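# Close spring-loaded cabinet door and slide bolt up

## Task

On a desk stands a small cabinet fixed in place, and a spring keeps swinging its door open. Close that door, then slide the bolt mounted at the door's top edge far upward into the bracket on the frame just above. Afterwards release everything and back away. The door must stay shut and bolted with no help from the robot. The robot must not topple or finish leaning over, or the task fails.

## Robot and tools

ROBOT. A Rainbow Robotics RB-Y1: a base 0.66 m long and 0.58 m wide on two drive wheels plus two rear casters (front edge 0.10 m ahead of the wheel axle), two 7-joint arms with parallel grippers, a pan/tilt head, and a torso whose lower 'leg' folds at ankle, knee and hip. The base only drives forward/back and turns in place; it cannot go sideways.

FRAMES. Base frame: origin on the floor between the drive wheels, x ahead, y to the left, z up. The reported chest point (on the spine, 0.08 m under the shoulders) and left_hand / right_hand (midpoint between finger pads; fingers along the hand's -z, closing along its x) are in this frame. Printed hand positions may be off, more so when the arm is stretched. Odometry frame = base frame at scene start; base_odometry counts wheel rotation only, so wheel slip looks like travel. Heading is positive leftward, -3.142 to 3.142.

execute_actions. Argument 'actions' is a list holding one action or nothing (empty list just reports state and images). An action may contain:
- 'base': exactly one of {'translate_m': d} (relative drive in metres from where the base is now, + forward, -3 to 3) or {'rotate_rad': d} (relative turn in radians, + counter-clockwise seen from above, -3.2 to 3.2).
- 'joints': a single object keyed by joint name, each value an absolute target (radians, grippers in metres). Ranges: torso_squat_rad 0 to 1.2 (0 tall, more lowers the level chest); torso_shift_rad -0.3 to 0.6 (+ pushes hips forward); torso_pitch_rad -0.2 to 1.4 (+ bows forward); torso_yaw_rad -1.5 to 1.5 (+ left). Per arm (left_/right_ prefix): shoulder_pitch -2.356 to 2.356 (0 hanging, negative raises it forward and inward); shoulder_roll left 0 to 3.141, right -3.141 to 0 (away from the body lifts the arm sideways); shoulder_yaw -2.094 to 2.094 (+ swings a bent forearm leftward, both arms); elbow -2.617 to 0.01 (0 straight, negative bends forward); forearm_roll -3.141 to 3.141 and hand_roll -2.705 to 2.705 (+ counter-clockwise from above on a hanging arm, both arms); wrist_pitch -1.57 to 1.919 (negative tips the hand forward); gripper_m 0 to 0.1 (pad gap). head_pan_rad -0.523 to 0.523 (relative to chest, + left); head_tilt_rad -0.35 to 1.57 (+ looks down). Done tolerance is ±0.02 rad, ±0.004 m for grippers.
- 'speeds': optional caps for this action only: translate_m 0.05 to 0.4 m/s, rotate_rad 0.1 to 1.509 rad/s (defaults are the top values). Base commands that would run too long are refused.
- 'min_time_s': 0.1 to 8, the shortest duration for every arm and head motion in the action.
All parts start together and may finish separately. A joint or base you omit may still be driving to an earlier target without the status showing it. Unknown keys or values outside range make the whole call rejected with no motion. 'cameras': list from head_camera, left_wrist_camera, right_wrist_camera, all; omitted/null/['all'] gives all, [] gives none. Images come from the end of the call, ordered as the 'pictures' line lists.

wait: 'seconds' 0 to 10; nothing new commanded; returns state and images like an empty action.
zoom_image: 'camera' plus 'region' [x0, y0, x1, y1] in pixels of that camera's latest full image, top-left origin, at most 504x504. Head images are 896x504, wrist images 644x364.
finished_scene: 'scene' integer; irreversible; call it only once the door stays shut and bolted, hands released and clear. Its result tells whether the task succeeded. A reply without a tool call ends everything.

RESULTS. base_status and joint_status give each motion's outcome: 'done' (for the base: wheels turned the commanded amount, slip possible); 'off_target' (stopped short, may keep pushing); 'limit_stop_at_<name>' (a built-in limit blocked it); 'contact_stop' (torso or arm met hard resistance); 'time_out' (took far longer than expected); 'stopped_with_arm' (torso halted because an arm contact-stopped). After contact_stop, time_out or stopped_with_arm, every joint of that group (the four torso joints, or one arm's seven joints) freezes and forgets its target. 'limit_stop_at_own_body' means the self-collision guard halted before touching; move arm and torso apart. 'joint command not followed' with a 'cause:' line means an arm's targets were withheld (self- or arm-to-arm clearance), joints say 'not_followed' and the robot may retry them later; grippers still act. on_its_own lists uncommanded parts; 'held at' is the held target, not the position. If a stop is reported, the rest of that reply's motion, wait and finished_scene calls are skipped. After a stop, first back the arm off in its own action, then the torso. Leg contact with furniture can shove the robot backward while reporting 'done' and without odometry noticing.

TORSO combos: squat + shift <= 1.52; squat - shift + pitch <= 1.57; shift + 0.5 pitch - 0.4 squat <= 0.7; shift + 0.3 pitch - 0.5 squat <= 0.39; violations leave commanded torso joints partway and off_target.

SPEED TOPS: arm joints 1 rad/s (forearm_roll, wrist_pitch, hand_roll 1.5), head 1.5, squat and pitch 0.3, shift 0.15, yaw 0.6, grippers 0.1 m/s.

CAUTIONS. The base keeps driving into furniture and may keep pressing; the bent leg can protrude past the base front. Never let the arms strike or squeeze each other, grippers included. Joint torque reaching its limit (shoulders 65.1, elbow 33.4, forearm/wrist/hand 23.2 N m) freezes the robot 10 s. Motors warm under load: MOTOR HOT from 65 °C, an OVER-TEMPERATURE FAULT at 80 °C brakes that arm ('limit_stop_at_motor_heat'); resend targets afterwards. Heavy weight far ahead of the wheels can tip the robot. Avoid slamming the door, shoving hard or dropping anything. The robot holds its last command while you think.

CAMERAS. Calibration lines give K in pixels and T_world_to_cam mapping base-frame points into each camera frame (OpenCV conventions); values may be slightly off, wrist cameras more so at long reach.

Each tool is called after ">>>" as name(argument=value, ...) on one line, values as JSON.

## Session

>>> execute_actions(actions=[])

Scene clock: 0.00 s.
base_odometry: x=+0.000 y=+0.000 heading=+0.000 (m, m, rad; odometry frame)
base_status: not commanded
joint_positions: torso_squat_rad=+0.350 torso_shift_rad=+0.001 torso_pitch_rad=+0.002 torso_yaw_rad=+0.000 left_shoulder_pitch_rad=+0.054 left_shoulder_roll_rad=+0.021 left_shoulder_yaw_rad=+0.046 left_elbow_rad=-0.152 left_forearm_roll_rad=-0.039 left_wrist_pitch_rad=+0.036 left_hand_roll_rad=+0.031 left_gripper_m=+0.100 right_shoulder_pitch_rad=+0.017 right_shoulder_roll_rad=-0.026 right_shoulder_yaw_rad=-0.018 right_elbow_rad=-0.282 right_forearm_roll_rad=-0.019 right_wrist_pitch_rad=+0.009 right_hand_roll_rad=-0.027 right_gripper_m=+0.100 head_pan_rad=+0.000 head_tilt_rad=+0.400
joint_status: not commanded
chest: x=-0.2267 y=+0.0010 z=+1.2475 quat_wxyz=(+1.000, -0.001, +0.001, +0.000) (m; base frame)
left_hand: x=-0.2011 y=+0.2401 z=+0.5623 quat_wxyz=(+0.999, +0.013, -0.032, +0.027) (m; base frame)
right_hand: x=-0.1057 y=-0.2431 z=+0.5734 quat_wxyz=(+0.991, -0.013, -0.127, -0.033) (m; base frame)
pictures: head_camera, left_wrist_camera, right_wrist_camera
Images, in order (width x height): head_camera 896x504, left_wrist_camera 644x364, right_wrist_camera 644x364.

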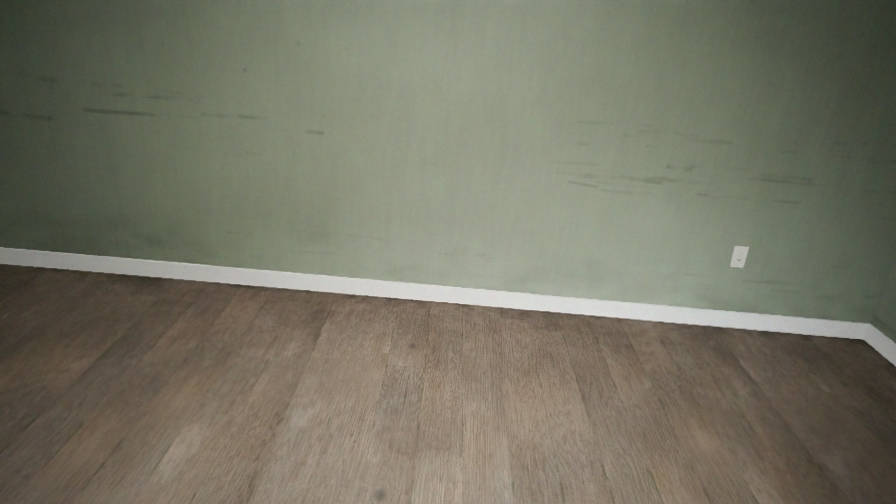

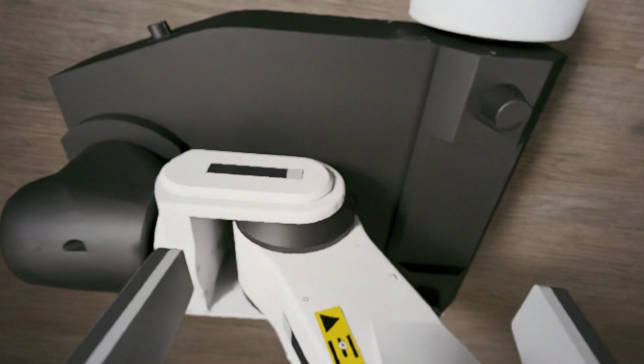

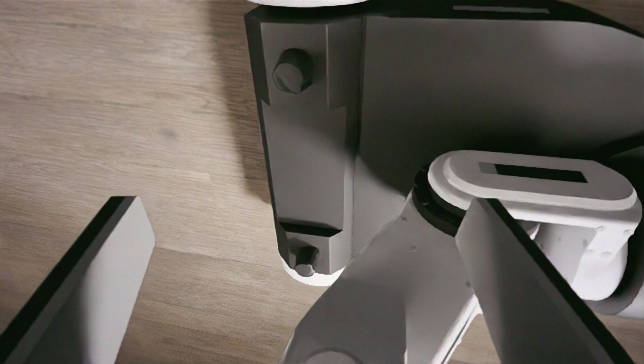

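>>> execute_actions(actions=[{"joints":{"head_pan_rad":0.52}}], cameras=["head_camera"])

>>> execute_actions(actions=[{"joints":{"head_pan_rad":-0.52}}], cameras=["head_camera"])

Scene clock: 3.40 s.
base_odometry: x=+0.000 y=+0.000 heading=+0.000 (m, m, rad; odometry frame)
base_status: not commanded
joint_positions: torso_squat_rad=+0.350 torso_shift_rad=+0.001 torso_pitch_rad=+0.002 torso_yaw_rad=+0.000 left_shoulder_pitch_rad=+0.054 left_shoulder_roll_rad=+0.021 left_shoulder_yaw_rad=+0.046 left_elbow_rad=-0.152 left_forearm_roll_rad=-0.039 left_wrist_pitch_rad=+0.036 left_hand_roll_rad=+0.031 left_gripper_m=+0.100 right_shoulder_pitch_rad=+0.017 right_shoulder_roll_rad=-0.026 right_shoulder_yaw_rad=-0.018 right_elbow_rad=-0.282 right_forearm_roll_rad=-0.019 right_wrist_pitch_rad=+0.009 right_hand_roll_rad=-0.027 right_gripper_m=+0.100 head_pan_rad=+0.520 head_tilt_rad=+0.400
joint_status: all done
chest: x=-0.2267 y=+0.0010 z=+1.2475 quat_wxyz=(+1.000, -0.001, +0.001, +0.000) (m; base frame)
left_hand: x=-0.2011 y=+0.2401 z=+0.5623 quat_wxyz=(+0.999, +0.013, -0.032, +0.027) (m; base frame)
right_hand: x=-0.1058 y=-0.2431 z=+0.5734 quat_wxyz=(+0.991, -0.013, -0.127, -0.033) (m; base frame)
pictures: head_camera
camera_calibration (this result's frames):
head_camera: T_world_to_cam=[[0.494543, -0.86506, 0.0842525, -0.0262168], [-0.266629, -0.243259, -0.932595, 1.34776], [0.827246, 0.438744, -0.350952, 0.620272], [0, 0, 0, 1]] pos_world=[-0.140801, 0.0330331, 1.47681]
Images, in order (width x height): head_camera 896x504.

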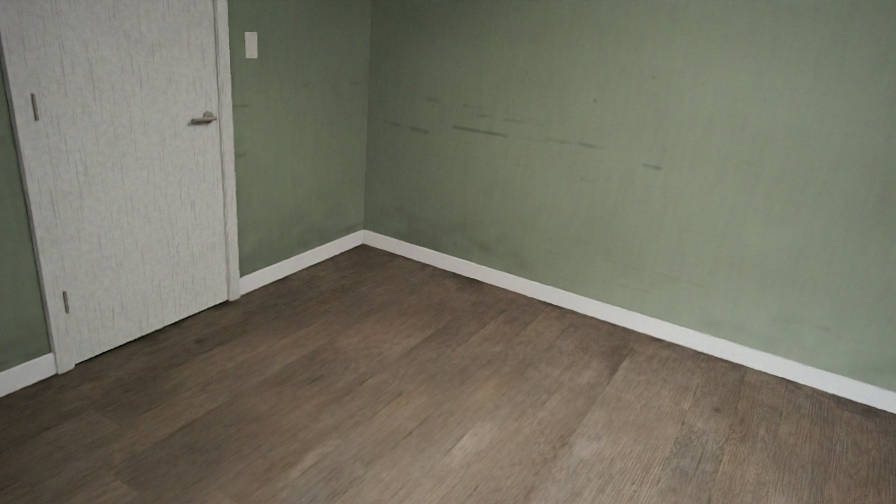

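Scene clock: 4.77 s.
base_odometry: x=+0.000 y=+0.000 heading=+0.000 (m, m, rad; odometry frame)
base_status: not commanded
joint_positions: torso_squat_rad=+0.350 torso_shift_rad=+0.001 torso_pitch_rad=+0.002 torso_yaw_rad=+0.000 left_shoulder_pitch_rad=+0.054 left_shoulder_roll_rad=+0.021 left_shoulder_yaw_rad=+0.046 left_elbow_rad=-0.152 left_forearm_roll_rad=-0.039 left_wrist_pitch_rad=+0.036 left_hand_roll_rad=+0.031 left_gripper_m=+0.100 right_shoulder_pitch_rad=+0.017 right_shoulder_roll_rad=-0.026 right_shoulder_yaw_rad=-0.018 right_elbow_rad=-0.282 right_forearm_roll_rad=-0.019 right_wrist_pitch_rad=+0.009 right_hand_roll_rad=-0.027 right_gripper_m=+0.100 head_pan_rad=-0.520 head_tilt_rad=+0.400
joint_status: all done
chest: x=-0.2267 y=+0.0010 z=+1.2475 quat_wxyz=(+1.000, -0.001, +0.001, +0.000) (m; base frame)
left_hand: x=-0.2011 y=+0.2401 z=+0.5623 quat_wxyz=(+0.999, +0.013, -0.032, +0.027) (m; base frame)
right_hand: x=-0.1058 y=-0.2431 z=+0.5734 quat_wxyz=(+0.991, -0.013, -0.127, -0.033) (m; base frame)
pictures: head_camera
camera_calibration (this result's frames):
head_camera: T_world_to_cam=[[-0.495675, -0.864251, 0.0858888, -0.230984], [-0.344259, 0.104721, -0.933016, 1.33206], [0.797366, -0.492041, -0.349434, 0.613146], [0, 0, 0, 1]] pos_world=[-0.144821, -0.0374297, 1.47692]
Images, in order (width x height): head_camera 896x504.

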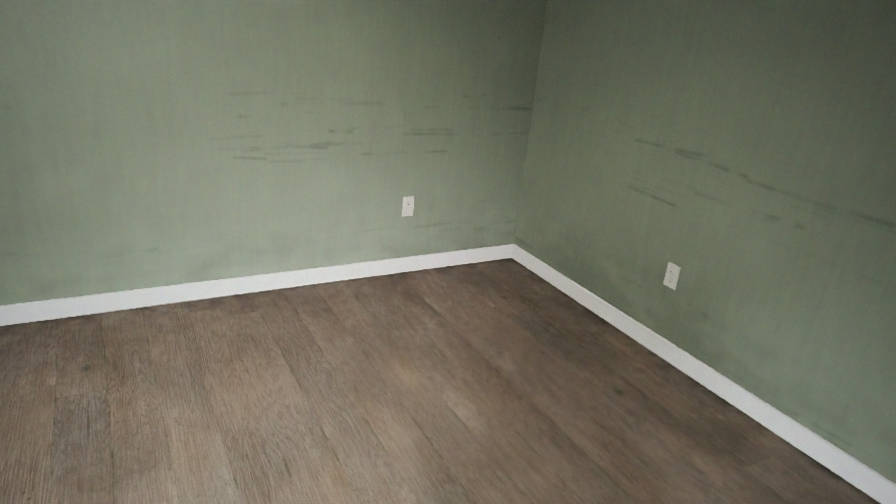

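>>> execute_actions(actions=[{"base":{"rotate_rad":-1.3}}], cameras=["head_camera"])

Scene clock: 9.70 s.
base_odometry: x=+0.000 y=+0.000 heading=-1.300 (m, m, rad; odometry frame)
base_status: done
joint_positions: torso_squat_rad=+0.350 torso_shift_rad=+0.001 torso_pitch_rad=+0.002 torso_yaw_rad=+0.000 left_shoulder_pitch_rad=+0.054 left_shoulder_roll_rad=+0.021 left_shoulder_yaw_rad=+0.046 left_elbow_rad=-0.152 left_forearm_roll_rad=-0.039 left_wrist_pitch_rad=+0.036 left_hand_roll_rad=+0.031 left_gripper_m=+0.100 right_shoulder_pitch_rad=+0.017 right_shoulder_roll_rad=-0.026 right_shoulder_yaw_rad=-0.018 right_elbow_rad=-0.282 right_forearm_roll_rad=-0.019 right_wrist_pitch_rad=+0.009 right_hand_roll_rad=-0.027 right_gripper_m=+0.100 head_pan_rad=-0.520 head_tilt_rad=+0.400
joint_status: not commanded
chest: x=-0.2268 y=+0.0010 z=+1.2475 quat_wxyz=(+1.000, -0.001, +0.001, +0.000) (m; base frame)
left_hand: x=-0.2011 y=+0.2402 z=+0.5623 quat_wxyz=(+0.999, +0.013, -0.032, +0.027) (m; base frame)
right_hand: x=-0.1058 y=-0.2431 z=+0.5734 quat_wxyz=(+0.991, -0.013, -0.127, -0.033) (m; base frame)
pictures: head_camera
camera_calibration (this result's frames):
head_camera: T_world_to_cam=[[-0.495679, -0.864251, 0.0858588, -0.230965], [-0.344228, 0.104736, -0.933026, 1.33207], [0.797377, -0.492037, -0.349415, 0.613149], [0, 0, 0, 1]] pos_world=[-0.144861, -0.0374356, 1.47693]
Images, in order (width x height): head_camera 896x504.

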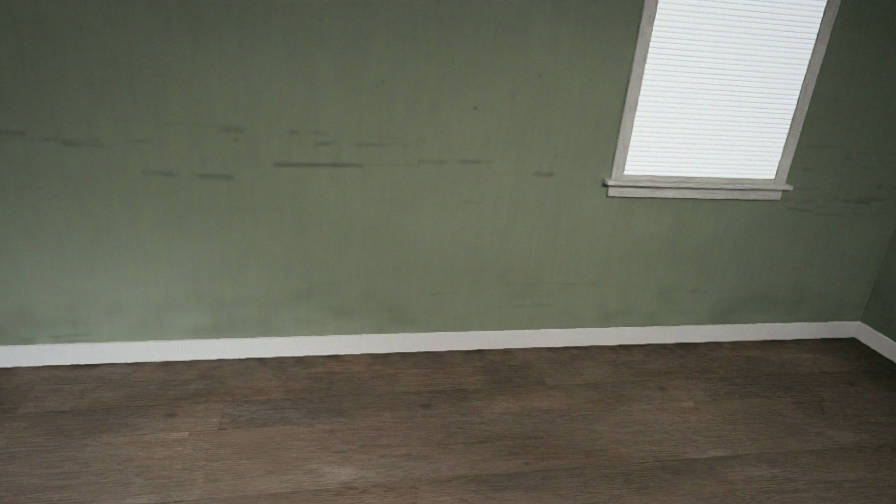

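>>> execute_actions(actions=[{"base":{"rotate_rad":-1.84},"joints":{"head_pan_rad":0}}], cameras=["head_camera"])

Scene clock: 15.27 s.
base_odometry: x=+0.000 y=+0.000 heading=-3.139 (m, m, rad; odometry frame)
base_status: done
joint_positions: torso_squat_rad=+0.350 torso_shift_rad=+0.001 torso_pitch_rad=+0.002 torso_yaw_rad=+0.000 left_shoulder_pitch_rad=+0.054 left_shoulder_roll_rad=+0.021 left_shoulder_yaw_rad=+0.046 left_elbow_rad=-0.152 left_forearm_roll_rad=-0.039 left_wrist_pitch_rad=+0.036 left_hand_roll_rad=+0.031 left_gripper_m=+0.100 right_shoulder_pitch_rad=+0.017 right_shoulder_roll_rad=-0.026 right_shoulder_yaw_rad=-0.018 right_elbow_rad=-0.282 right_forearm_roll_rad=-0.019 right_wrist_pitch_rad=+0.009 right_hand_roll_rad=-0.027 right_gripper_m=+0.100 head_pan_rad=+0.000 head_tilt_rad=+0.400
joint_status: all done
chest: x=-0.2268 y=+0.0010 z=+1.2475 quat_wxyz=(+1.000, -0.001, +0.001, +0.000) (m; base frame)
left_hand: x=-0.2011 y=+0.2402 z=+0.5623 quat_wxyz=(+0.999, +0.013, -0.032, +0.027) (m; base frame)
right_hand: x=-0.1058 y=-0.2431 z=+0.5734 quat_wxyz=(+0.991, -0.012, -0.128, -0.033) (m; base frame)
pictures: head_camera
camera_calibration (this result's frames):
head_camera: T_world_to_cam=[[-0.000707645, -0.996359, 0.0852594, -0.128744], [-0.351666, -0.0795656, -0.932738, 1.33035], [0.936125, -0.0306429, -0.350329, 0.642286], [0, 0, 0, 1]] pos_world=[-0.133513, -0.00274337, 1.47685]
Images, in order (width x height): head_camera 896x504.

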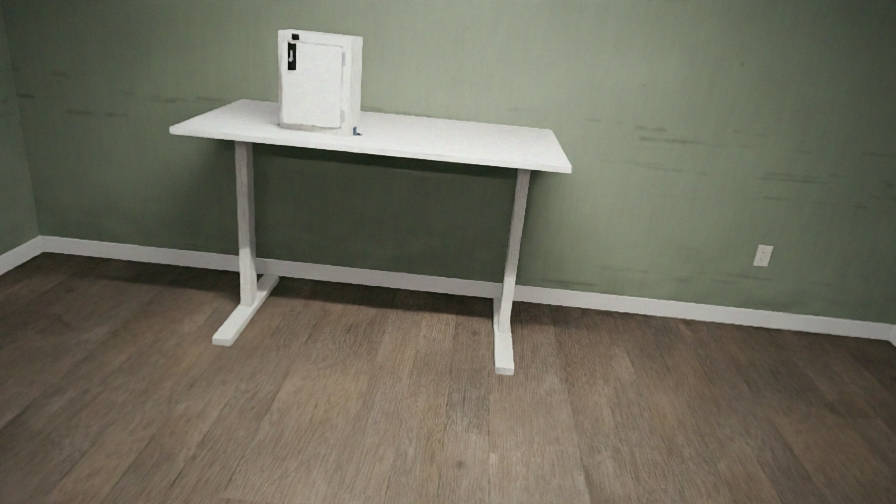

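>>> execute_actions(actions=[{"base":{"rotate_rad":0.35}}], cameras=[])

>>> execute_actions(actions=[{"base":{"translate_m":1.6},"joints":{"torso_squat_rad":0.1,"head_tilt_rad":0.35}}], cameras=[])

>>> execute_actions(actions=[{"base":{"rotate_rad":-0.405}}], cameras=["head_camera"])

Scene clock: 71.73 s.
base_odometry: x=+0.000 y=+0.000 heading=-2.790 (m, m, rad; odometry frame)
base_status: done
joint_positions: torso_squat_rad=+0.350 torso_shift_rad=+0.001 torso_pitch_rad=+0.002 torso_yaw_rad=+0.000 left_shoulder_pitch_rad=+0.054 left_shoulder_roll_rad=+0.021 left_shoulder_yaw_rad=+0.046 left_elbow_rad=-0.152 left_forearm_roll_rad=-0.039 left_wrist_pitch_rad=+0.036 left_hand_roll_rad=+0.031 left_gripper_m=+0.100 right_shoulder_pitch_rad=+0.017 right_shoulder_roll_rad=-0.026 right_shoulder_yaw_rad=-0.018 right_elbow_rad=-0.282 right_forearm_roll_rad=-0.019 right_wrist_pitch_rad=+0.009 right_hand_roll_rad=-0.027 right_gripper_m=+0.100 head_pan_rad=+0.000 head_tilt_rad=+0.400
joint_status: not commanded
chest: x=-0.2268 y=+0.0009 z=+1.2475 quat_wxyz=(+1.000, -0.001, +0.001, +0.000) (m; base frame)
left_hand: x=-0.2011 y=+0.2402 z=+0.5623 quat_wxyz=(+0.999, +0.013, -0.032, +0.027) (m; base frame)
right_hand: x=-0.1058 y=-0.2431 z=+0.5734 quat_wxyz=(+0.991, -0.012, -0.128, -0.033) (m; base frame)
pictures: none
No camera images: the call's "cameras" was empty. Leave "cameras" out to get every camera's image.

Scene clock: 77.17 s.
base_odometry: x=-1.503 y=-0.550 heading=-2.791 (m, m, rad; odometry frame)
base_status: done
joint_positions: torso_squat_rad=+0.100 torso_shift_rad=+0.001 torso_pitch_rad=+0.002 torso_yaw_rad=+0.000 left_shoulder_pitch_rad=+0.054 left_shoulder_roll_rad=+0.021 left_shoulder_yaw_rad=+0.046 left_elbow_rad=-0.152 left_forearm_roll_rad=-0.039 left_wrist_pitch_rad=+0.036 left_hand_roll_rad=+0.031 left_gripper_m=+0.100 right_shoulder_pitch_rad=+0.017 right_shoulder_roll_rad=-0.026 right_shoulder_yaw_rad=-0.018 right_elbow_rad=-0.282 right_forearm_roll_rad=-0.019 right_wrist_pitch_rad=+0.009 right_hand_roll_rad=-0.027 right_gripper_m=+0.100 head_pan_rad=+0.000 head_tilt_rad=+0.350
joint_status: all done
chest: x=-0.2266 y=+0.0010 z=+1.2864 quat_wxyz=(+1.000, -0.001, +0.001, +0.000) (m; base frame)
left_hand: x=-0.2010 y=+0.2402 z=+0.6012 quat_wxyz=(+0.999, +0.013, -0.032, +0.027) (m; base frame)
right_hand: x=-0.1057 y=-0.2431 z=+0.6123 quat_wxyz=(+0.991, -0.012, -0.127, -0.033) (m; base frame)
pictures: none
No camera images: the call's "cameras" was empty. Leave "cameras" out to get every camera's image.

Scene clock: 79.30 s.
base_odometry: x=-1.503 y=-0.550 heading=+3.088 (m, m, rad; odometry frame)
base_status: done
joint_positions: torso_squat_rad=+0.100 torso_shift_rad=+0.001 torso_pitch_rad=+0.002 torso_yaw_rad=+0.000 left_shoulder_pitch_rad=+0.054 left_shoulder_roll_rad=+0.021 left_shoulder_yaw_rad=+0.046 left_elbow_rad=-0.152 left_forearm_roll_rad=-0.039 left_wrist_pitch_rad=+0.036 left_hand_roll_rad=+0.031 left_gripper_m=+0.100 right_shoulder_pitch_rad=+0.017 right_shoulder_roll_rad=-0.026 right_shoulder_yaw_rad=-0.018 right_elbow_rad=-0.282 right_forearm_roll_rad=-0.019 right_wrist_pitch_rad=+0.009 right_hand_roll_rad=-0.027 right_gripper_m=+0.100 head_pan_rad=+0.000 head_tilt_rad=+0.350
joint_status: not commanded
chest: x=-0.2267 y=+0.0010 z=+1.2864 quat_wxyz=(+1.000, -0.001, +0.001, +0.000) (m; base frame)
left_hand: x=-0.2010 y=+0.2402 z=+0.6012 quat_wxyz=(+0.999, +0.013, -0.032, +0.027) (m; base frame)
right_hand: x=-0.1057 y=-0.2431 z=+0.6123 quat_wxyz=(+0.991, -0.013, -0.127, -0.033) (m; base frame)
pictures: head_camera
camera_calibration (this result's frames):
head_camera: T_world_to_cam=[[-0.00488533, -0.996355, 0.0851629, -0.132724], [-0.304635, -0.0796331, -0.949135, 1.40067], [0.952457, -0.0305804, -0.303135, 0.588957], [0, 0, 0, 1]] pos_world=[-0.134912, -0.00269015, 1.51926]
Images, in order (width x height): head_camera 896x504.

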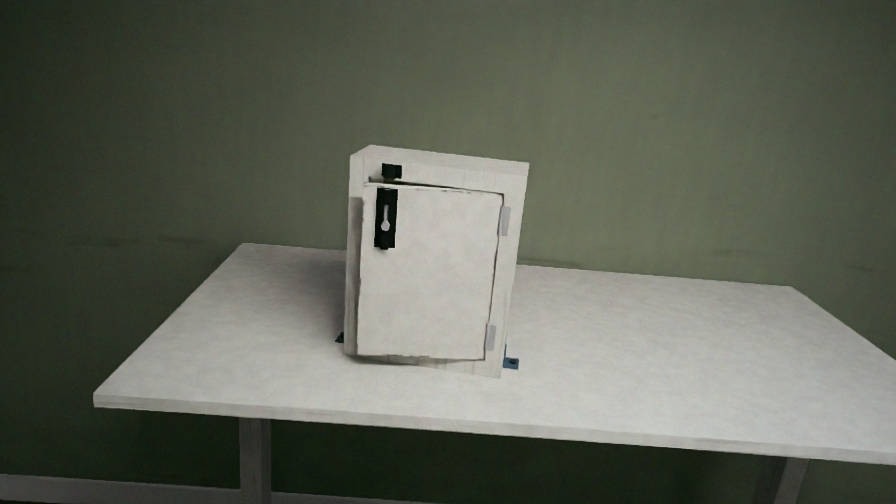

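>>> zoom_image(camera="head_camera", region=[320, 130, 540, 290])

Region (320, 130, 540, 290) of head_camera's 896x504 image, scaled by 2.291, with more detail than that image has; it fills the top 367 rows of this view, and the rest is white.

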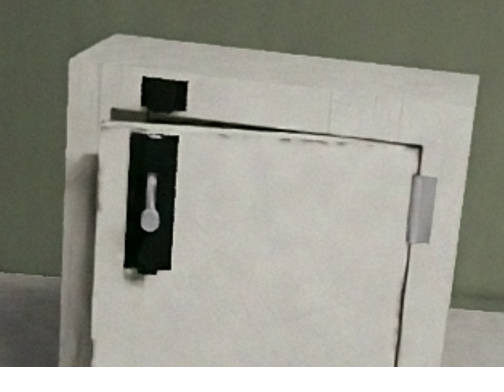

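>>> execute_actions(actions=[{"base":{"rotate_rad":-0.17},"joints":{"torso_squat_rad":0.5,"head_tilt_rad":0.3,"head_pan_rad":0.2,"left_shoulder_pitch_rad":-0.6,"left_shoulder_roll_rad":0.08,"left_shoulder_yaw_rad":0.2,"left_elbow_rad":-1.6,"left_forearm_roll_rad":0,"left_wrist_pitch_rad":0.5,"left_hand_roll_rad":-1.57,"left_gripper_m":0}}], cameras=["head_camera","left_wrist_camera"])

Scene clock: 103.17 s.
base_odometry: x=-1.502 y=-0.550 heading=+2.918 (m, m, rad; odometry frame)
base_status: done
joint_positions: torso_squat_rad=+0.500 torso_shift_rad=+0.001 torso_pitch_rad=+0.002 torso_yaw_rad=+0.000 left_shoulder_pitch_rad=-0.600 left_shoulder_roll_rad=+0.080 left_shoulder_yaw_rad=+0.200 left_elbow_rad=-1.600 left_forearm_roll_rad=+0.000 left_wrist_pitch_rad=+0.500 left_hand_roll_rad=-1.570 left_gripper_m=+0.000 right_shoulder_pitch_rad=+0.017 right_shoulder_roll_rad=-0.026 right_shoulder_yaw_rad=-0.018 right_elbow_rad=-0.282 right_forearm_roll_rad=-0.019 right_wrist_pitch_rad=+0.009 right_hand_roll_rad=-0.027 right_gripper_m=+0.100 head_pan_rad=+0.200 head_tilt_rad=+0.300
joint_status: all done
chest: x=-0.2268 y=+0.0009 z=+1.2042 quat_wxyz=(+1.000, -0.001, +0.001, +0.000) (m; base frame)
left_hand: x=+0.4070 y=+0.2323 z=+1.2130 quat_wxyz=(+0.474, +0.533, -0.518, -0.473) (m; base frame)
right_hand: x=-0.1057 y=-0.2431 z=+0.5301 quat_wxyz=(+0.991, -0.012, -0.128, -0.033) (m; base frame)
pictures: head_camera, left_wrist_camera
camera_calibration (this result's frames):
head_camera: T_world_to_cam=[[0.189067, -0.978325, 0.0844563, -0.0851816], [-0.235999, -0.128758, -0.963185, 1.3564], [0.953183, 0.162175, -0.255227, 0.496885], [0, 0, 0, 1]] pos_world=[-0.137409, 0.0107291, 1.44048]
left_wrist_camera: T_world_to_cam=[[0.103178, -0.994455, 0.0203403, 0.171978], [-0.480208, -0.0677107, -0.874537, 1.32039], [0.871065, 0.0804654, -0.484531, 0.295267], [0, 0, 0, 1]] pos_world=[0.359119, 0.23667, 1.2943]
Images, in order (width x height): head_camera 896x504, left_wrist_camera 644x364.

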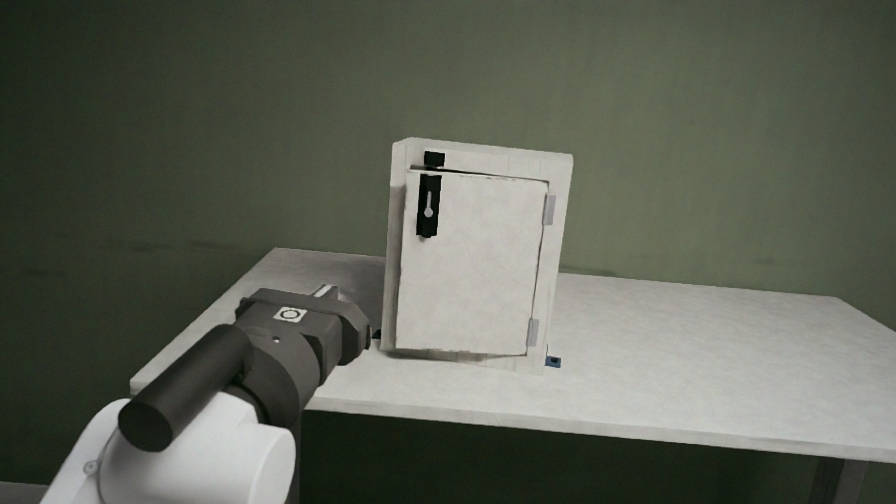

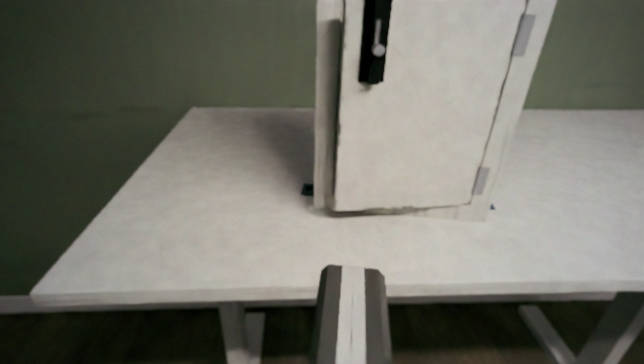

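>>> execute_actions(actions=[{"base":{"translate_m":0.3},"joints":{"torso_squat_rad":0.54,"head_pan_rad":0.3,"left_shoulder_yaw_rad":0.17}}], cameras=["head_camera","left_wrist_camera"])

Scene clock: 109.37 s.
base_odometry: x=-1.795 y=-0.484 heading=+2.918 (m, m, rad; odometry frame)
base_status: done
joint_positions: torso_squat_rad=+0.540 torso_shift_rad=+0.001 torso_pitch_rad=+0.002 torso_yaw_rad=+0.000 left_shoulder_pitch_rad=-0.600 left_shoulder_roll_rad=+0.080 left_shoulder_yaw_rad=+0.170 left_elbow_rad=-1.600 left_forearm_roll_rad=+0.000 left_wrist_pitch_rad=+0.500 left_hand_roll_rad=-1.570 left_gripper_m=+0.000 right_shoulder_pitch_rad=+0.017 right_shoulder_roll_rad=-0.026 right_shoulder_yaw_rad=-0.018 right_elbow_rad=-0.282 right_forearm_roll_rad=-0.019 right_wrist_pitch_rad=+0.009 right_hand_roll_rad=-0.027 right_gripper_m=+0.100 head_pan_rad=+0.300 head_tilt_rad=+0.300
joint_status: all done
chest: x=-0.2268 y=+0.0009 z=+1.1903 quat_wxyz=(+1.000, -0.001, +0.001, +0.000) (m; base frame)
left_hand: x=+0.4071 y=+0.2176 z=+1.1986 quat_wxyz=(+0.464, +0.530, -0.520, -0.483) (m; base frame)
right_hand: x=-0.1058 y=-0.2431 z=+0.5162 quat_wxyz=(+0.991, -0.012, -0.128, -0.033) (m; base frame)
pictures: head_camera, left_wrist_camera
camera_calibration (this result's frames):
head_camera: T_world_to_cam=[[0.285815, -0.954575, 0.084245, -0.0639771], [-0.222252, -0.151547, -0.963139, 1.3458], [0.932155, 0.256556, -0.255471, 0.489195], [0, 0, 0, 1]] pos_world=[-0.138612, 0.0173752, 1.42656]
left_wrist_camera: T_world_to_cam=[[0.0784184, -0.996912, 0.00419629, 0.187692], [-0.482328, -0.0416237, -0.875001, 1.30261], [0.872474, 0.0665922, -0.484102, 0.291328], [0, 0, 0, 1]] pos_world=[0.359392, 0.221931, 1.28003]
Images, in order (width x height): head_camera 896x504, left_wrist_camera 644x364.

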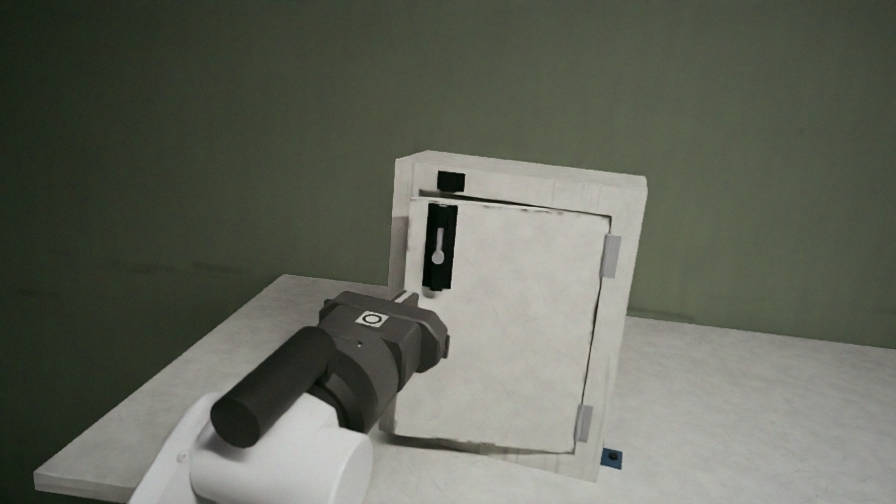

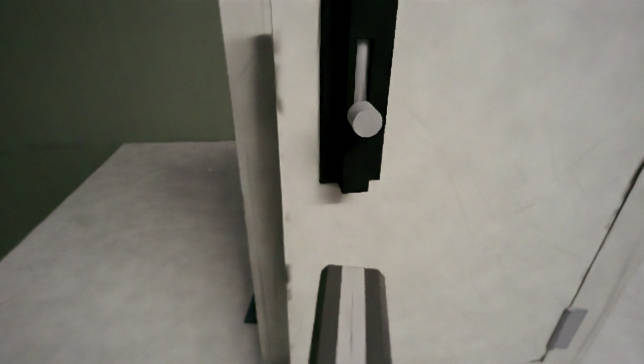

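>>> execute_actions(actions=[{"base":{"translate_m":0.05},"joints":{"torso_squat_rad":0.56}}], cameras=["head_camera","left_wrist_camera"])

Scene clock: 113.67 s.
base_odometry: x=-1.844 y=-0.473 heading=+2.917 (m, m, rad; odometry frame)
base_status: done
joint_positions: torso_squat_rad=+0.560 torso_shift_rad=+0.001 torso_pitch_rad=+0.002 torso_yaw_rad=+0.000 left_shoulder_pitch_rad=-0.600 left_shoulder_roll_rad=+0.080 left_shoulder_yaw_rad=+0.170 left_elbow_rad=-1.600 left_forearm_roll_rad=+0.000 left_wrist_pitch_rad=+0.500 left_hand_roll_rad=-1.570 left_gripper_m=+0.000 right_shoulder_pitch_rad=+0.017 right_shoulder_roll_rad=-0.026 right_shoulder_yaw_rad=-0.018 right_elbow_rad=-0.282 right_forearm_roll_rad=-0.019 right_wrist_pitch_rad=+0.009 right_hand_roll_rad=-0.027 right_gripper_m=+0.100 head_pan_rad=+0.300 head_tilt_rad=+0.300
joint_status: all done
chest: x=-0.2268 y=+0.0009 z=+1.1830 quat_wxyz=(+1.000, -0.001, +0.001, +0.000) (m; base frame)
left_hand: x=+0.4071 y=+0.2176 z=+1.1913 quat_wxyz=(+0.464, +0.530, -0.520, -0.483) (m; base frame)
right_hand: x=-0.1058 y=-0.2431 z=+0.5089 quat_wxyz=(+0.991, -0.012, -0.128, -0.033) (m; base frame)
pictures: head_camera, left_wrist_camera
camera_calibration (this result's frames):
head_camera: T_world_to_cam=[[0.285814, -0.954574, 0.0842538, -0.0633685], [-0.222219, -0.151546, -0.963147, 1.33876], [0.932164, 0.256558, -0.255439, 0.487315], [0, 0, 0, 1]] pos_world=[-0.138647, 0.01737, 1.41924]
left_wrist_camera: T_world_to_cam=[[0.0784258, -0.996911, 0.00419248, 0.187725], [-0.482339, -0.0416248, -0.874995, 1.29619], [0.872467, 0.0666, -0.484113, 0.287821], [0, 0, 0, 1]] pos_world=[0.359367, 0.22193, 1.27271]
Images, in order (width x height): head_camera 896x504, left_wrist_camera 644x364.

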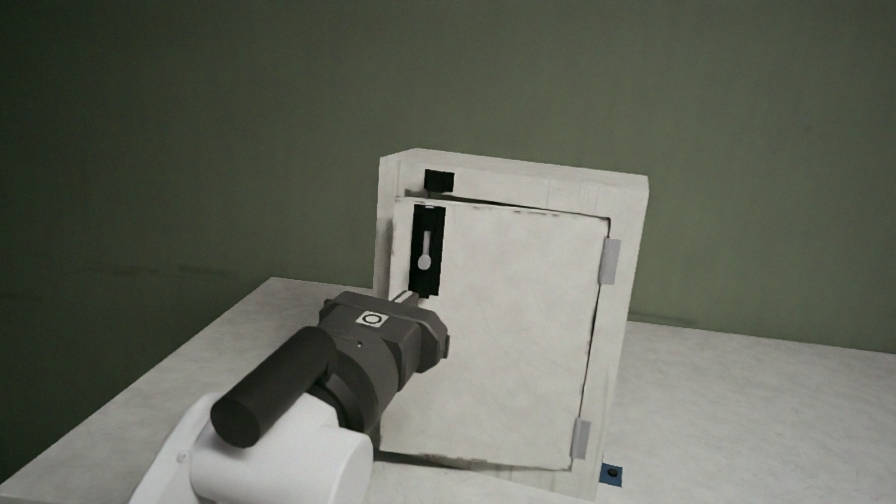

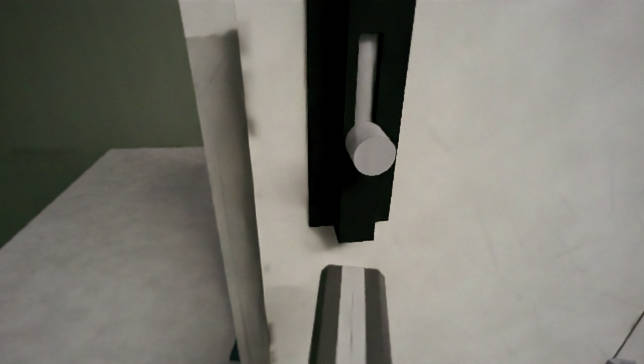

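>>> execute_actions(actions=[{"base":{"translate_m":0.04},"speeds":{"translate_m":0.05}}], cameras=["head_camera","left_wrist_camera"])

Scene clock: 130.00 s.
base_odometry: x=-1.883 y=-0.464 heading=+2.917 (m, m, rad; odometry frame)
base_status: done
joint_positions: torso_squat_rad=+0.560 torso_shift_rad=+0.001 torso_pitch_rad=+0.002 torso_yaw_rad=+0.000 left_shoulder_pitch_rad=-0.600 left_shoulder_roll_rad=+0.080 left_shoulder_yaw_rad=+0.170 left_elbow_rad=-1.600 left_forearm_roll_rad=+0.000 left_wrist_pitch_rad=+0.500 left_hand_roll_rad=-1.570 left_gripper_m=+0.000 right_shoulder_pitch_rad=+0.017 right_shoulder_roll_rad=-0.026 right_shoulder_yaw_rad=-0.018 right_elbow_rad=-0.282 right_forearm_roll_rad=-0.019 right_wrist_pitch_rad=+0.009 right_hand_roll_rad=-0.027 right_gripper_m=+0.100 head_pan_rad=+0.300 head_tilt_rad=+0.300
joint_status: not commanded
chest: x=-0.2268 y=+0.0009 z=+1.1830 quat_wxyz=(+1.000, -0.001, +0.001, +0.000) (m; base frame)
left_hand: x=+0.4070 y=+0.2176 z=+1.1913 quat_wxyz=(+0.464, +0.530, -0.520, -0.483) (m; base frame)
right_hand: x=-0.1058 y=-0.2431 z=+0.5089 quat_wxyz=(+0.991, -0.012, -0.128, -0.033) (m; base frame)
pictures: head_camera, left_wrist_camera
camera_calibration (this result's frames):
head_camera: T_world_to_cam=[[0.285812, -0.954574, 0.0842593, -0.0633725], [-0.222201, -0.151546, -0.963151, 1.33877], [0.932168, 0.256558, -0.255421, 0.487304], [0, 0, 0, 1]] pos_world=[-0.138661, 0.0173701, 1.41924]
left_wrist_camera: T_world_to_cam=[[0.0784255, -0.996911, 0.00419414, 0.187724], [-0.482318, -0.0416245, -0.875007, 1.2962], [0.872478, 0.0666, -0.484093, 0.287807], [0, 0, 0, 1]] pos_world=[0.359355, 0.22193, 1.27273]
Images, in order (width x height): head_camera 896x504, left_wrist_camera 644x364.

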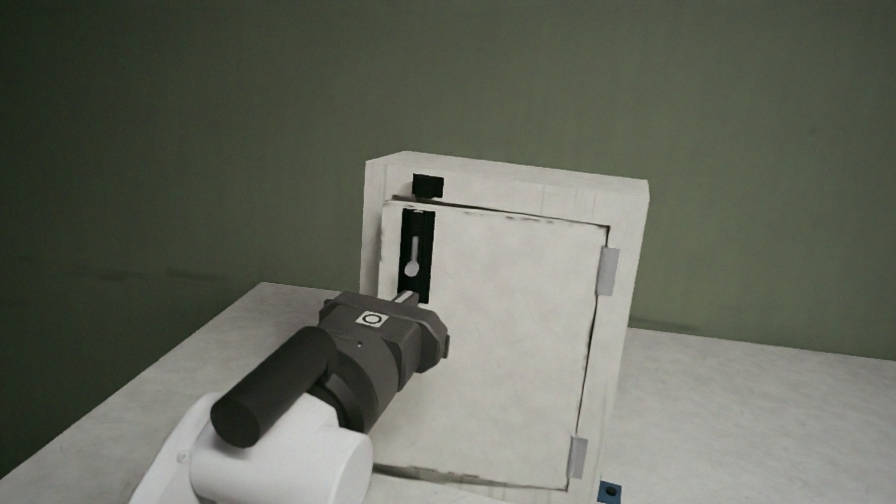

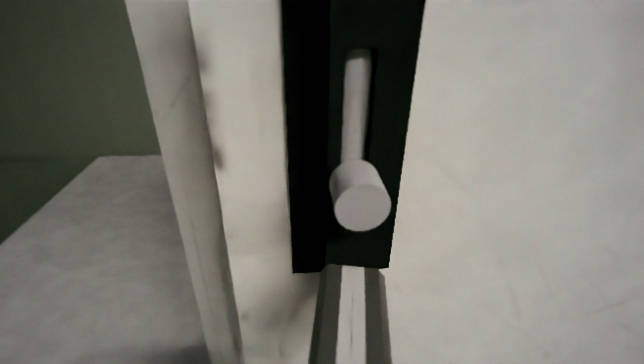

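>>> execute_actions(actions=[{"base":{"translate_m":0.02},"speeds":{"translate_m":0.05},"joints":{"torso_squat_rad":0.54}}], cameras=["head_camera","left_wrist_camera"])

>>> zoom_image(camera="head_camera", region=[330, 150, 530, 340])

Scene clock: 133.80 s.
base_odometry: x=-1.902 y=-0.459 heading=+2.917 (m, m, rad; odometry frame)
base_status: done
joint_positions: torso_squat_rad=+0.540 torso_shift_rad=+0.001 torso_pitch_rad=+0.002 torso_yaw_rad=+0.000 left_shoulder_pitch_rad=-0.600 left_shoulder_roll_rad=+0.080 left_shoulder_yaw_rad=+0.170 left_elbow_rad=-1.600 left_forearm_roll_rad=+0.000 left_wrist_pitch_rad=+0.500 left_hand_roll_rad=-1.570 left_gripper_m=+0.000 right_shoulder_pitch_rad=+0.017 right_shoulder_roll_rad=-0.026 right_shoulder_yaw_rad=-0.018 right_elbow_rad=-0.282 right_forearm_roll_rad=-0.019 right_wrist_pitch_rad=+0.009 right_hand_roll_rad=-0.027 right_gripper_m=+0.100 head_pan_rad=+0.300 head_tilt_rad=+0.300
joint_status: all done
chest: x=-0.2268 y=+0.0009 z=+1.1903 quat_wxyz=(+1.000, -0.001, +0.001, +0.000) (m; base frame)
left_hand: x=+0.4071 y=+0.2176 z=+1.1986 quat_wxyz=(+0.464, +0.530, -0.520, -0.483) (m; base frame)
right_hand: x=-0.1058 y=-0.2431 z=+0.5162 quat_wxyz=(+0.991, -0.012, -0.128, -0.033) (m; base frame)
pictures: head_camera, left_wrist_camera
camera_calibration (this result's frames):
head_camera: T_world_to_cam=[[0.285813, -0.954574, 0.0842581, -0.0639854], [-0.222203, -0.151546, -0.963151, 1.34582], [0.932168, 0.256559, -0.255423, 0.489164], [0, 0, 0, 1]] pos_world=[-0.13865, 0.0173754, 1.42656]
left_wrist_camera: T_world_to_cam=[[0.0784309, -0.996911, 0.00419073, 0.187703], [-0.482332, -0.0416252, -0.874999, 1.3026], [0.872471, 0.0666057, -0.484106, 0.291354], [0, 0, 0, 1]] pos_world=[0.359366, 0.221938, 1.28004]
Images, in order (width x height): head_camera 896x504, left_wrist_camera 644x364.

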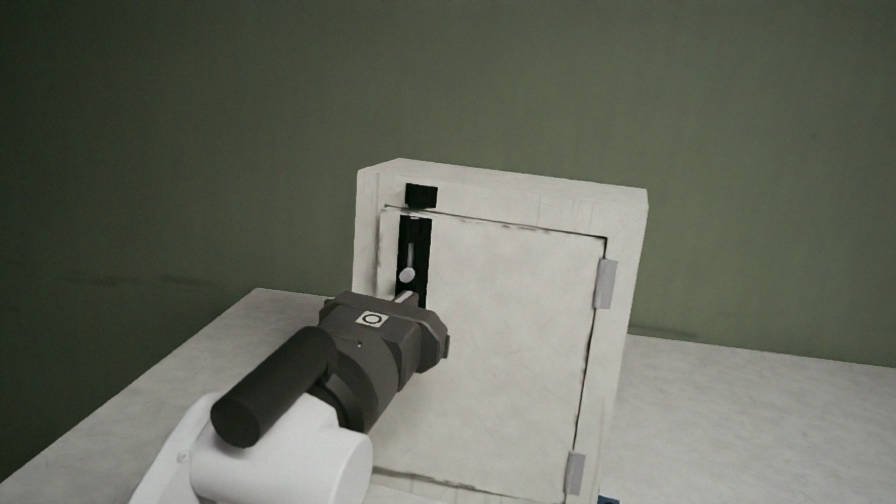

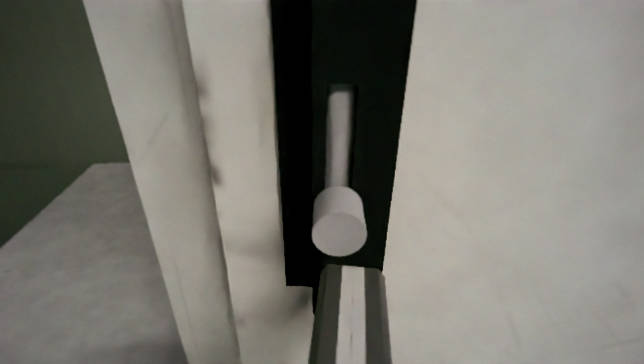

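Region (330, 150, 530, 340) of head_camera's 896x504 image, scaled by 2.520, with more detail than that image has; it fills the top 479 rows of this view, and the rest is white.

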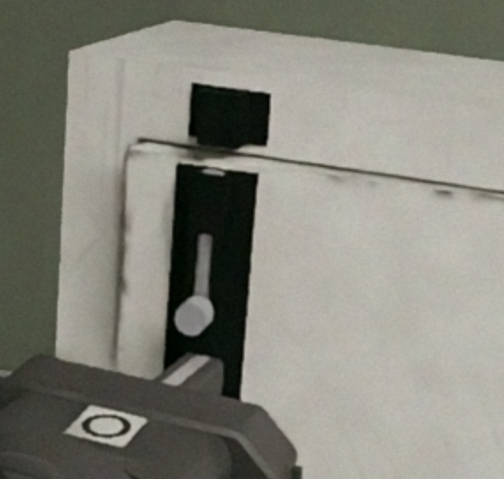

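>>> execute_actions(actions=[{"base":{"translate_m":0.011},"speeds":{"translate_m":0.05},"joints":{"left_shoulder_yaw_rad":0.186}}], cameras=["head_camera","left_wrist_camera"])

>>> zoom_image(camera="head_camera", region=[330, 150, 530, 340])

Scene clock: 136.20 s.
base_odometry: x=-1.913 y=-0.457 heading=+2.917 (m, m, rad; odometry frame)
base_status: done
joint_positions: torso_squat_rad=+0.540 torso_shift_rad=+0.001 torso_pitch_rad=+0.001 torso_yaw_rad=+0.000 left_shoulder_pitch_rad=-0.600 left_shoulder_roll_rad=+0.080 left_shoulder_yaw_rad=+0.186 left_elbow_rad=-1.600 left_forearm_roll_rad=+0.000 left_wrist_pitch_rad=+0.500 left_hand_roll_rad=-1.570 left_gripper_m=+0.000 right_shoulder_pitch_rad=+0.017 right_shoulder_roll_rad=-0.026 right_shoulder_yaw_rad=-0.018 right_elbow_rad=-0.282 right_forearm_roll_rad=-0.019 right_wrist_pitch_rad=+0.009 right_hand_roll_rad=-0.027 right_gripper_m=+0.100 head_pan_rad=+0.300 head_tilt_rad=+0.300
joint_status: all done
chest: x=-0.2271 y=+0.0009 z=+1.1903 quat_wxyz=(+1.000, -0.001, +0.001, +0.000) (m; base frame)
left_hand: x=+0.4068 y=+0.2256 z=+1.1989 quat_wxyz=(+0.469, +0.531, -0.519, -0.478) (m; base frame)
right_hand: x=-0.1058 y=-0.2431 z=+0.5162 quat_wxyz=(+0.991, -0.012, -0.128, -0.033) (m; base frame)
pictures: head_camera, left_wrist_camera
camera_calibration (this result's frames):
head_camera: T_world_to_cam=[[0.285863, -0.954548, 0.0843808, -0.0640337], [-0.221859, -0.151589, -0.963223, 1.34592], [0.932234, 0.256629, -0.255109, 0.489014], [0, 0, 0, 1]] pos_world=[-0.138967, 0.0174075, 1.42657]
left_wrist_camera: T_world_to_cam=[[0.091909, -0.995685, 0.012816, 0.179583], [-0.481126, -0.0556725, -0.874882, 1.30562], [0.87182, 0.0742434, -0.484167, 0.289849], [0, 0, 0, 1]] pos_world=[0.358968, 0.229977, 1.2803]
Images, in order (width x height): head_camera 896x504, left_wrist_camera 644x364.

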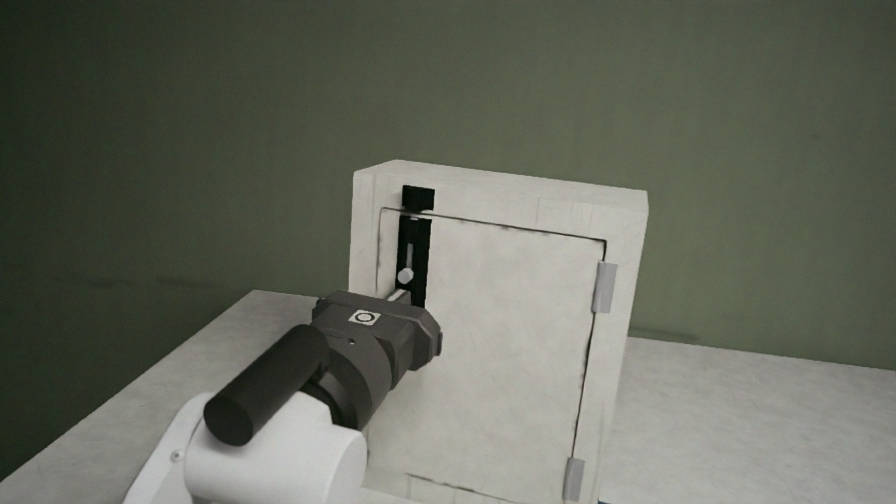

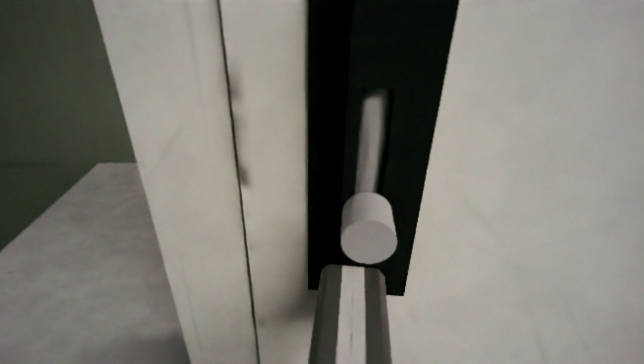

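Region (330, 150, 530, 340) of head_camera's 896x504 image, scaled by 2.520, with more detail than that image has; it fills the top 479 rows of this view, and the rest is white.

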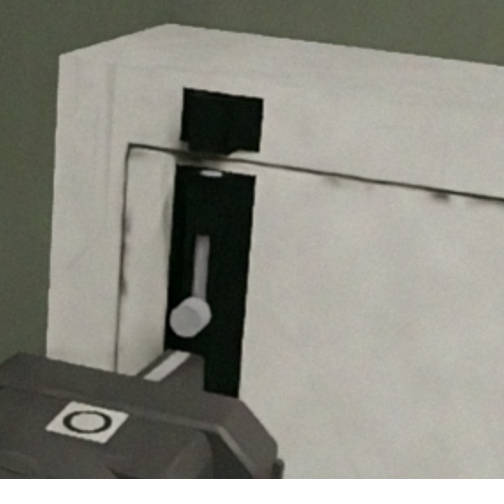

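>>> execute_actions(actions=[{"joints":{"left_shoulder_yaw_rad":0.179,"torso_squat_rad":0.51}}], cameras=["left_wrist_camera"])

>>> execute_actions(actions=[{"joints":{"torso_squat_rad":0.45}}], cameras=["head_camera","left_wrist_camera"])

>>> zoom_image(camera="head_camera", region=[330, 150, 530, 340])

Scene clock: 141.40 s.
base_odometry: x=-1.913 y=-0.457 heading=+2.917 (m, m, rad; odometry frame)
base_status: not commanded
joint_positions: torso_squat_rad=+0.510 torso_shift_rad=+0.001 torso_pitch_rad=+0.001 torso_yaw_rad=+0.000 left_shoulder_pitch_rad=-0.600 left_shoulder_roll_rad=+0.080 left_shoulder_yaw_rad=+0.179 left_elbow_rad=-1.600 left_forearm_roll_rad=+0.000 left_wrist_pitch_rad=+0.500 left_hand_roll_rad=-1.570 left_gripper_m=+0.000 right_shoulder_pitch_rad=+0.017 right_shoulder_roll_rad=-0.026 right_shoulder_yaw_rad=-0.018 right_elbow_rad=-0.282 right_forearm_roll_rad=-0.019 right_wrist_pitch_rad=+0.009 right_hand_roll_rad=-0.027 right_gripper_m=+0.100 head_pan_rad=+0.300 head_tilt_rad=+0.300
joint_status: all done
chest: x=-0.2270 y=+0.0009 z=+1.2008 quat_wxyz=(+1.000, -0.001, +0.001, +0.000) (m; base frame)
left_hand: x=+0.4068 y=+0.2224 z=+1.2092 quat_wxyz=(+0.467, +0.531, -0.520, -0.480) (m; base frame)
right_hand: x=-0.1058 y=-0.2431 z=+0.5268 quat_wxyz=(+0.991, -0.012, -0.128, -0.033) (m; base frame)
pictures: left_wrist_camera
camera_calibration (this result's frames):
left_wrist_camera: T_world_to_cam=[[0.0863438, -0.996224, 0.00906621, 0.183103], [-0.481843, -0.0497234, -0.874846, 1.31336], [0.871993, 0.071169, -0.484317, 0.295831], [0, 0, 0, 1]] pos_world=[0.35906, 0.226662, 1.2906]
Images, in order (width x height): left_wrist_camera 644x364.

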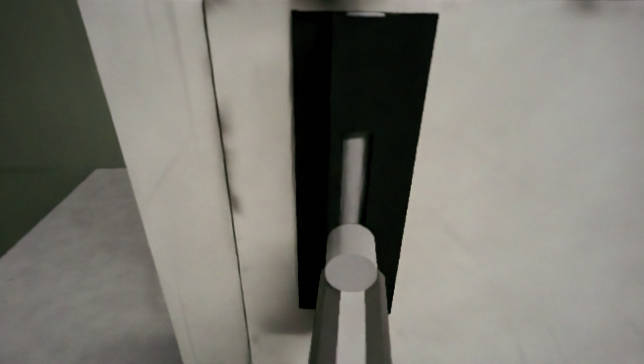

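Scene clock: 142.37 s.
base_odometry: x=-1.913 y=-0.457 heading=+2.917 (m, m, rad; odometry frame)
base_status: not commanded
joint_positions: torso_squat_rad=+0.450 torso_shift_rad=+0.001 torso_pitch_rad=+0.002 torso_yaw_rad=+0.000 left_shoulder_pitch_rad=-0.598 left_shoulder_roll_rad=+0.080 left_shoulder_yaw_rad=+0.179 left_elbow_rad=-1.599 left_forearm_roll_rad=+0.000 left_wrist_pitch_rad=+0.501 left_hand_roll_rad=-1.570 left_gripper_m=+0.000 right_shoulder_pitch_rad=+0.017 right_shoulder_roll_rad=-0.026 right_shoulder_yaw_rad=-0.018 right_elbow_rad=-0.282 right_forearm_roll_rad=-0.019 right_wrist_pitch_rad=+0.009 right_hand_roll_rad=-0.027 right_gripper_m=+0.100 head_pan_rad=+0.300 head_tilt_rad=+0.300
joint_status: all done
chest: x=-0.2266 y=+0.0010 z=+1.2203 quat_wxyz=(+1.000, -0.001, +0.001, +0.000) (m; base frame)
left_hand: x=+0.4073 y=+0.2225 z=+1.2266 quat_wxyz=(+0.468, +0.530, -0.519, -0.481) (m; base frame)
right_hand: x=-0.1059 y=-0.2431 z=+0.5461 quat_wxyz=(+0.991, -0.013, -0.127, -0.033) (m; base frame)
pictures: head_camera, left_wrist_camera
camera_calibration (this result's frames):
head_camera: T_world_to_cam=[[0.285907, -0.954544, 0.0842801, -0.0664879], [-0.22255, -0.151689, -0.963048, 1.3745], [0.932056, 0.256585, -0.255802, 0.497043], [0, 0, 0, 1]] pos_world=[-0.138368, 0.0174978, 1.45646]
left_wrist_camera: T_world_to_cam=[[0.0865321, -0.996207, 0.00916388, 0.182831], [-0.48522, -0.050177, -0.872951, 1.32798], [0.8701, 0.0710918, -0.487722, 0.308774], [0, 0, 0, 1]] pos_world=[0.359878, 0.22682, 1.30818]
Images, in order (width x height): head_camera 896x504, left_wrist_camera 644x364.

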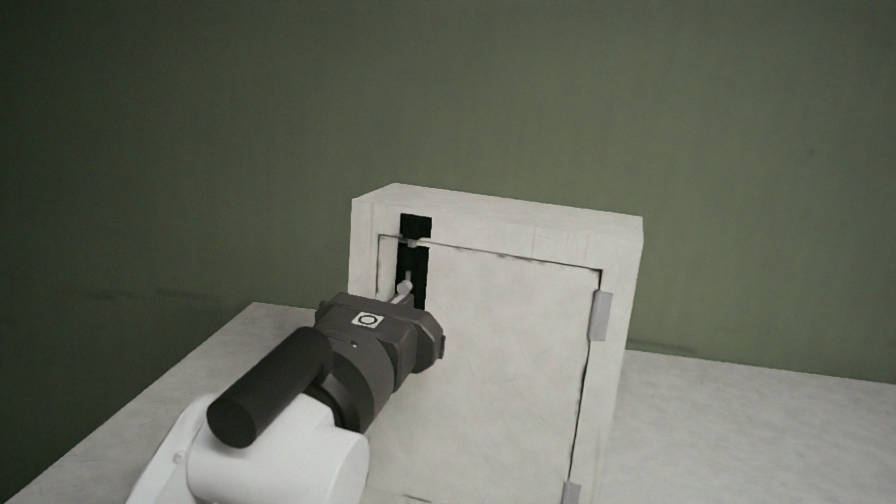

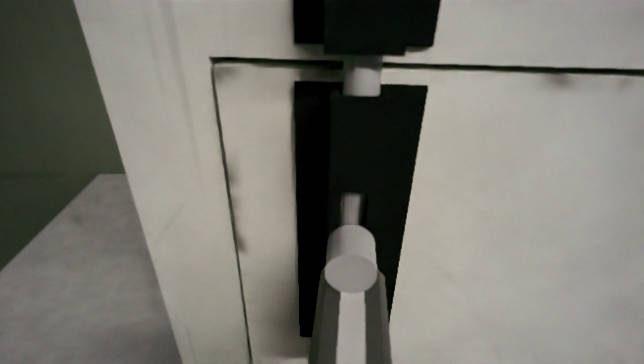

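Region (330, 150, 530, 340) of head_camera's 896x504 image, scaled by 2.520, with more detail than that image has; it fills the top 479 rows of this view, and the rest is white.

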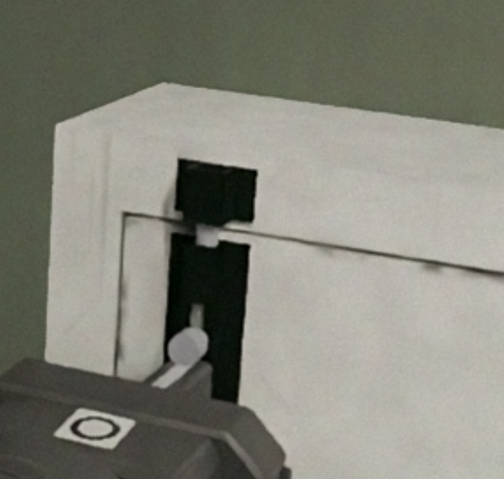

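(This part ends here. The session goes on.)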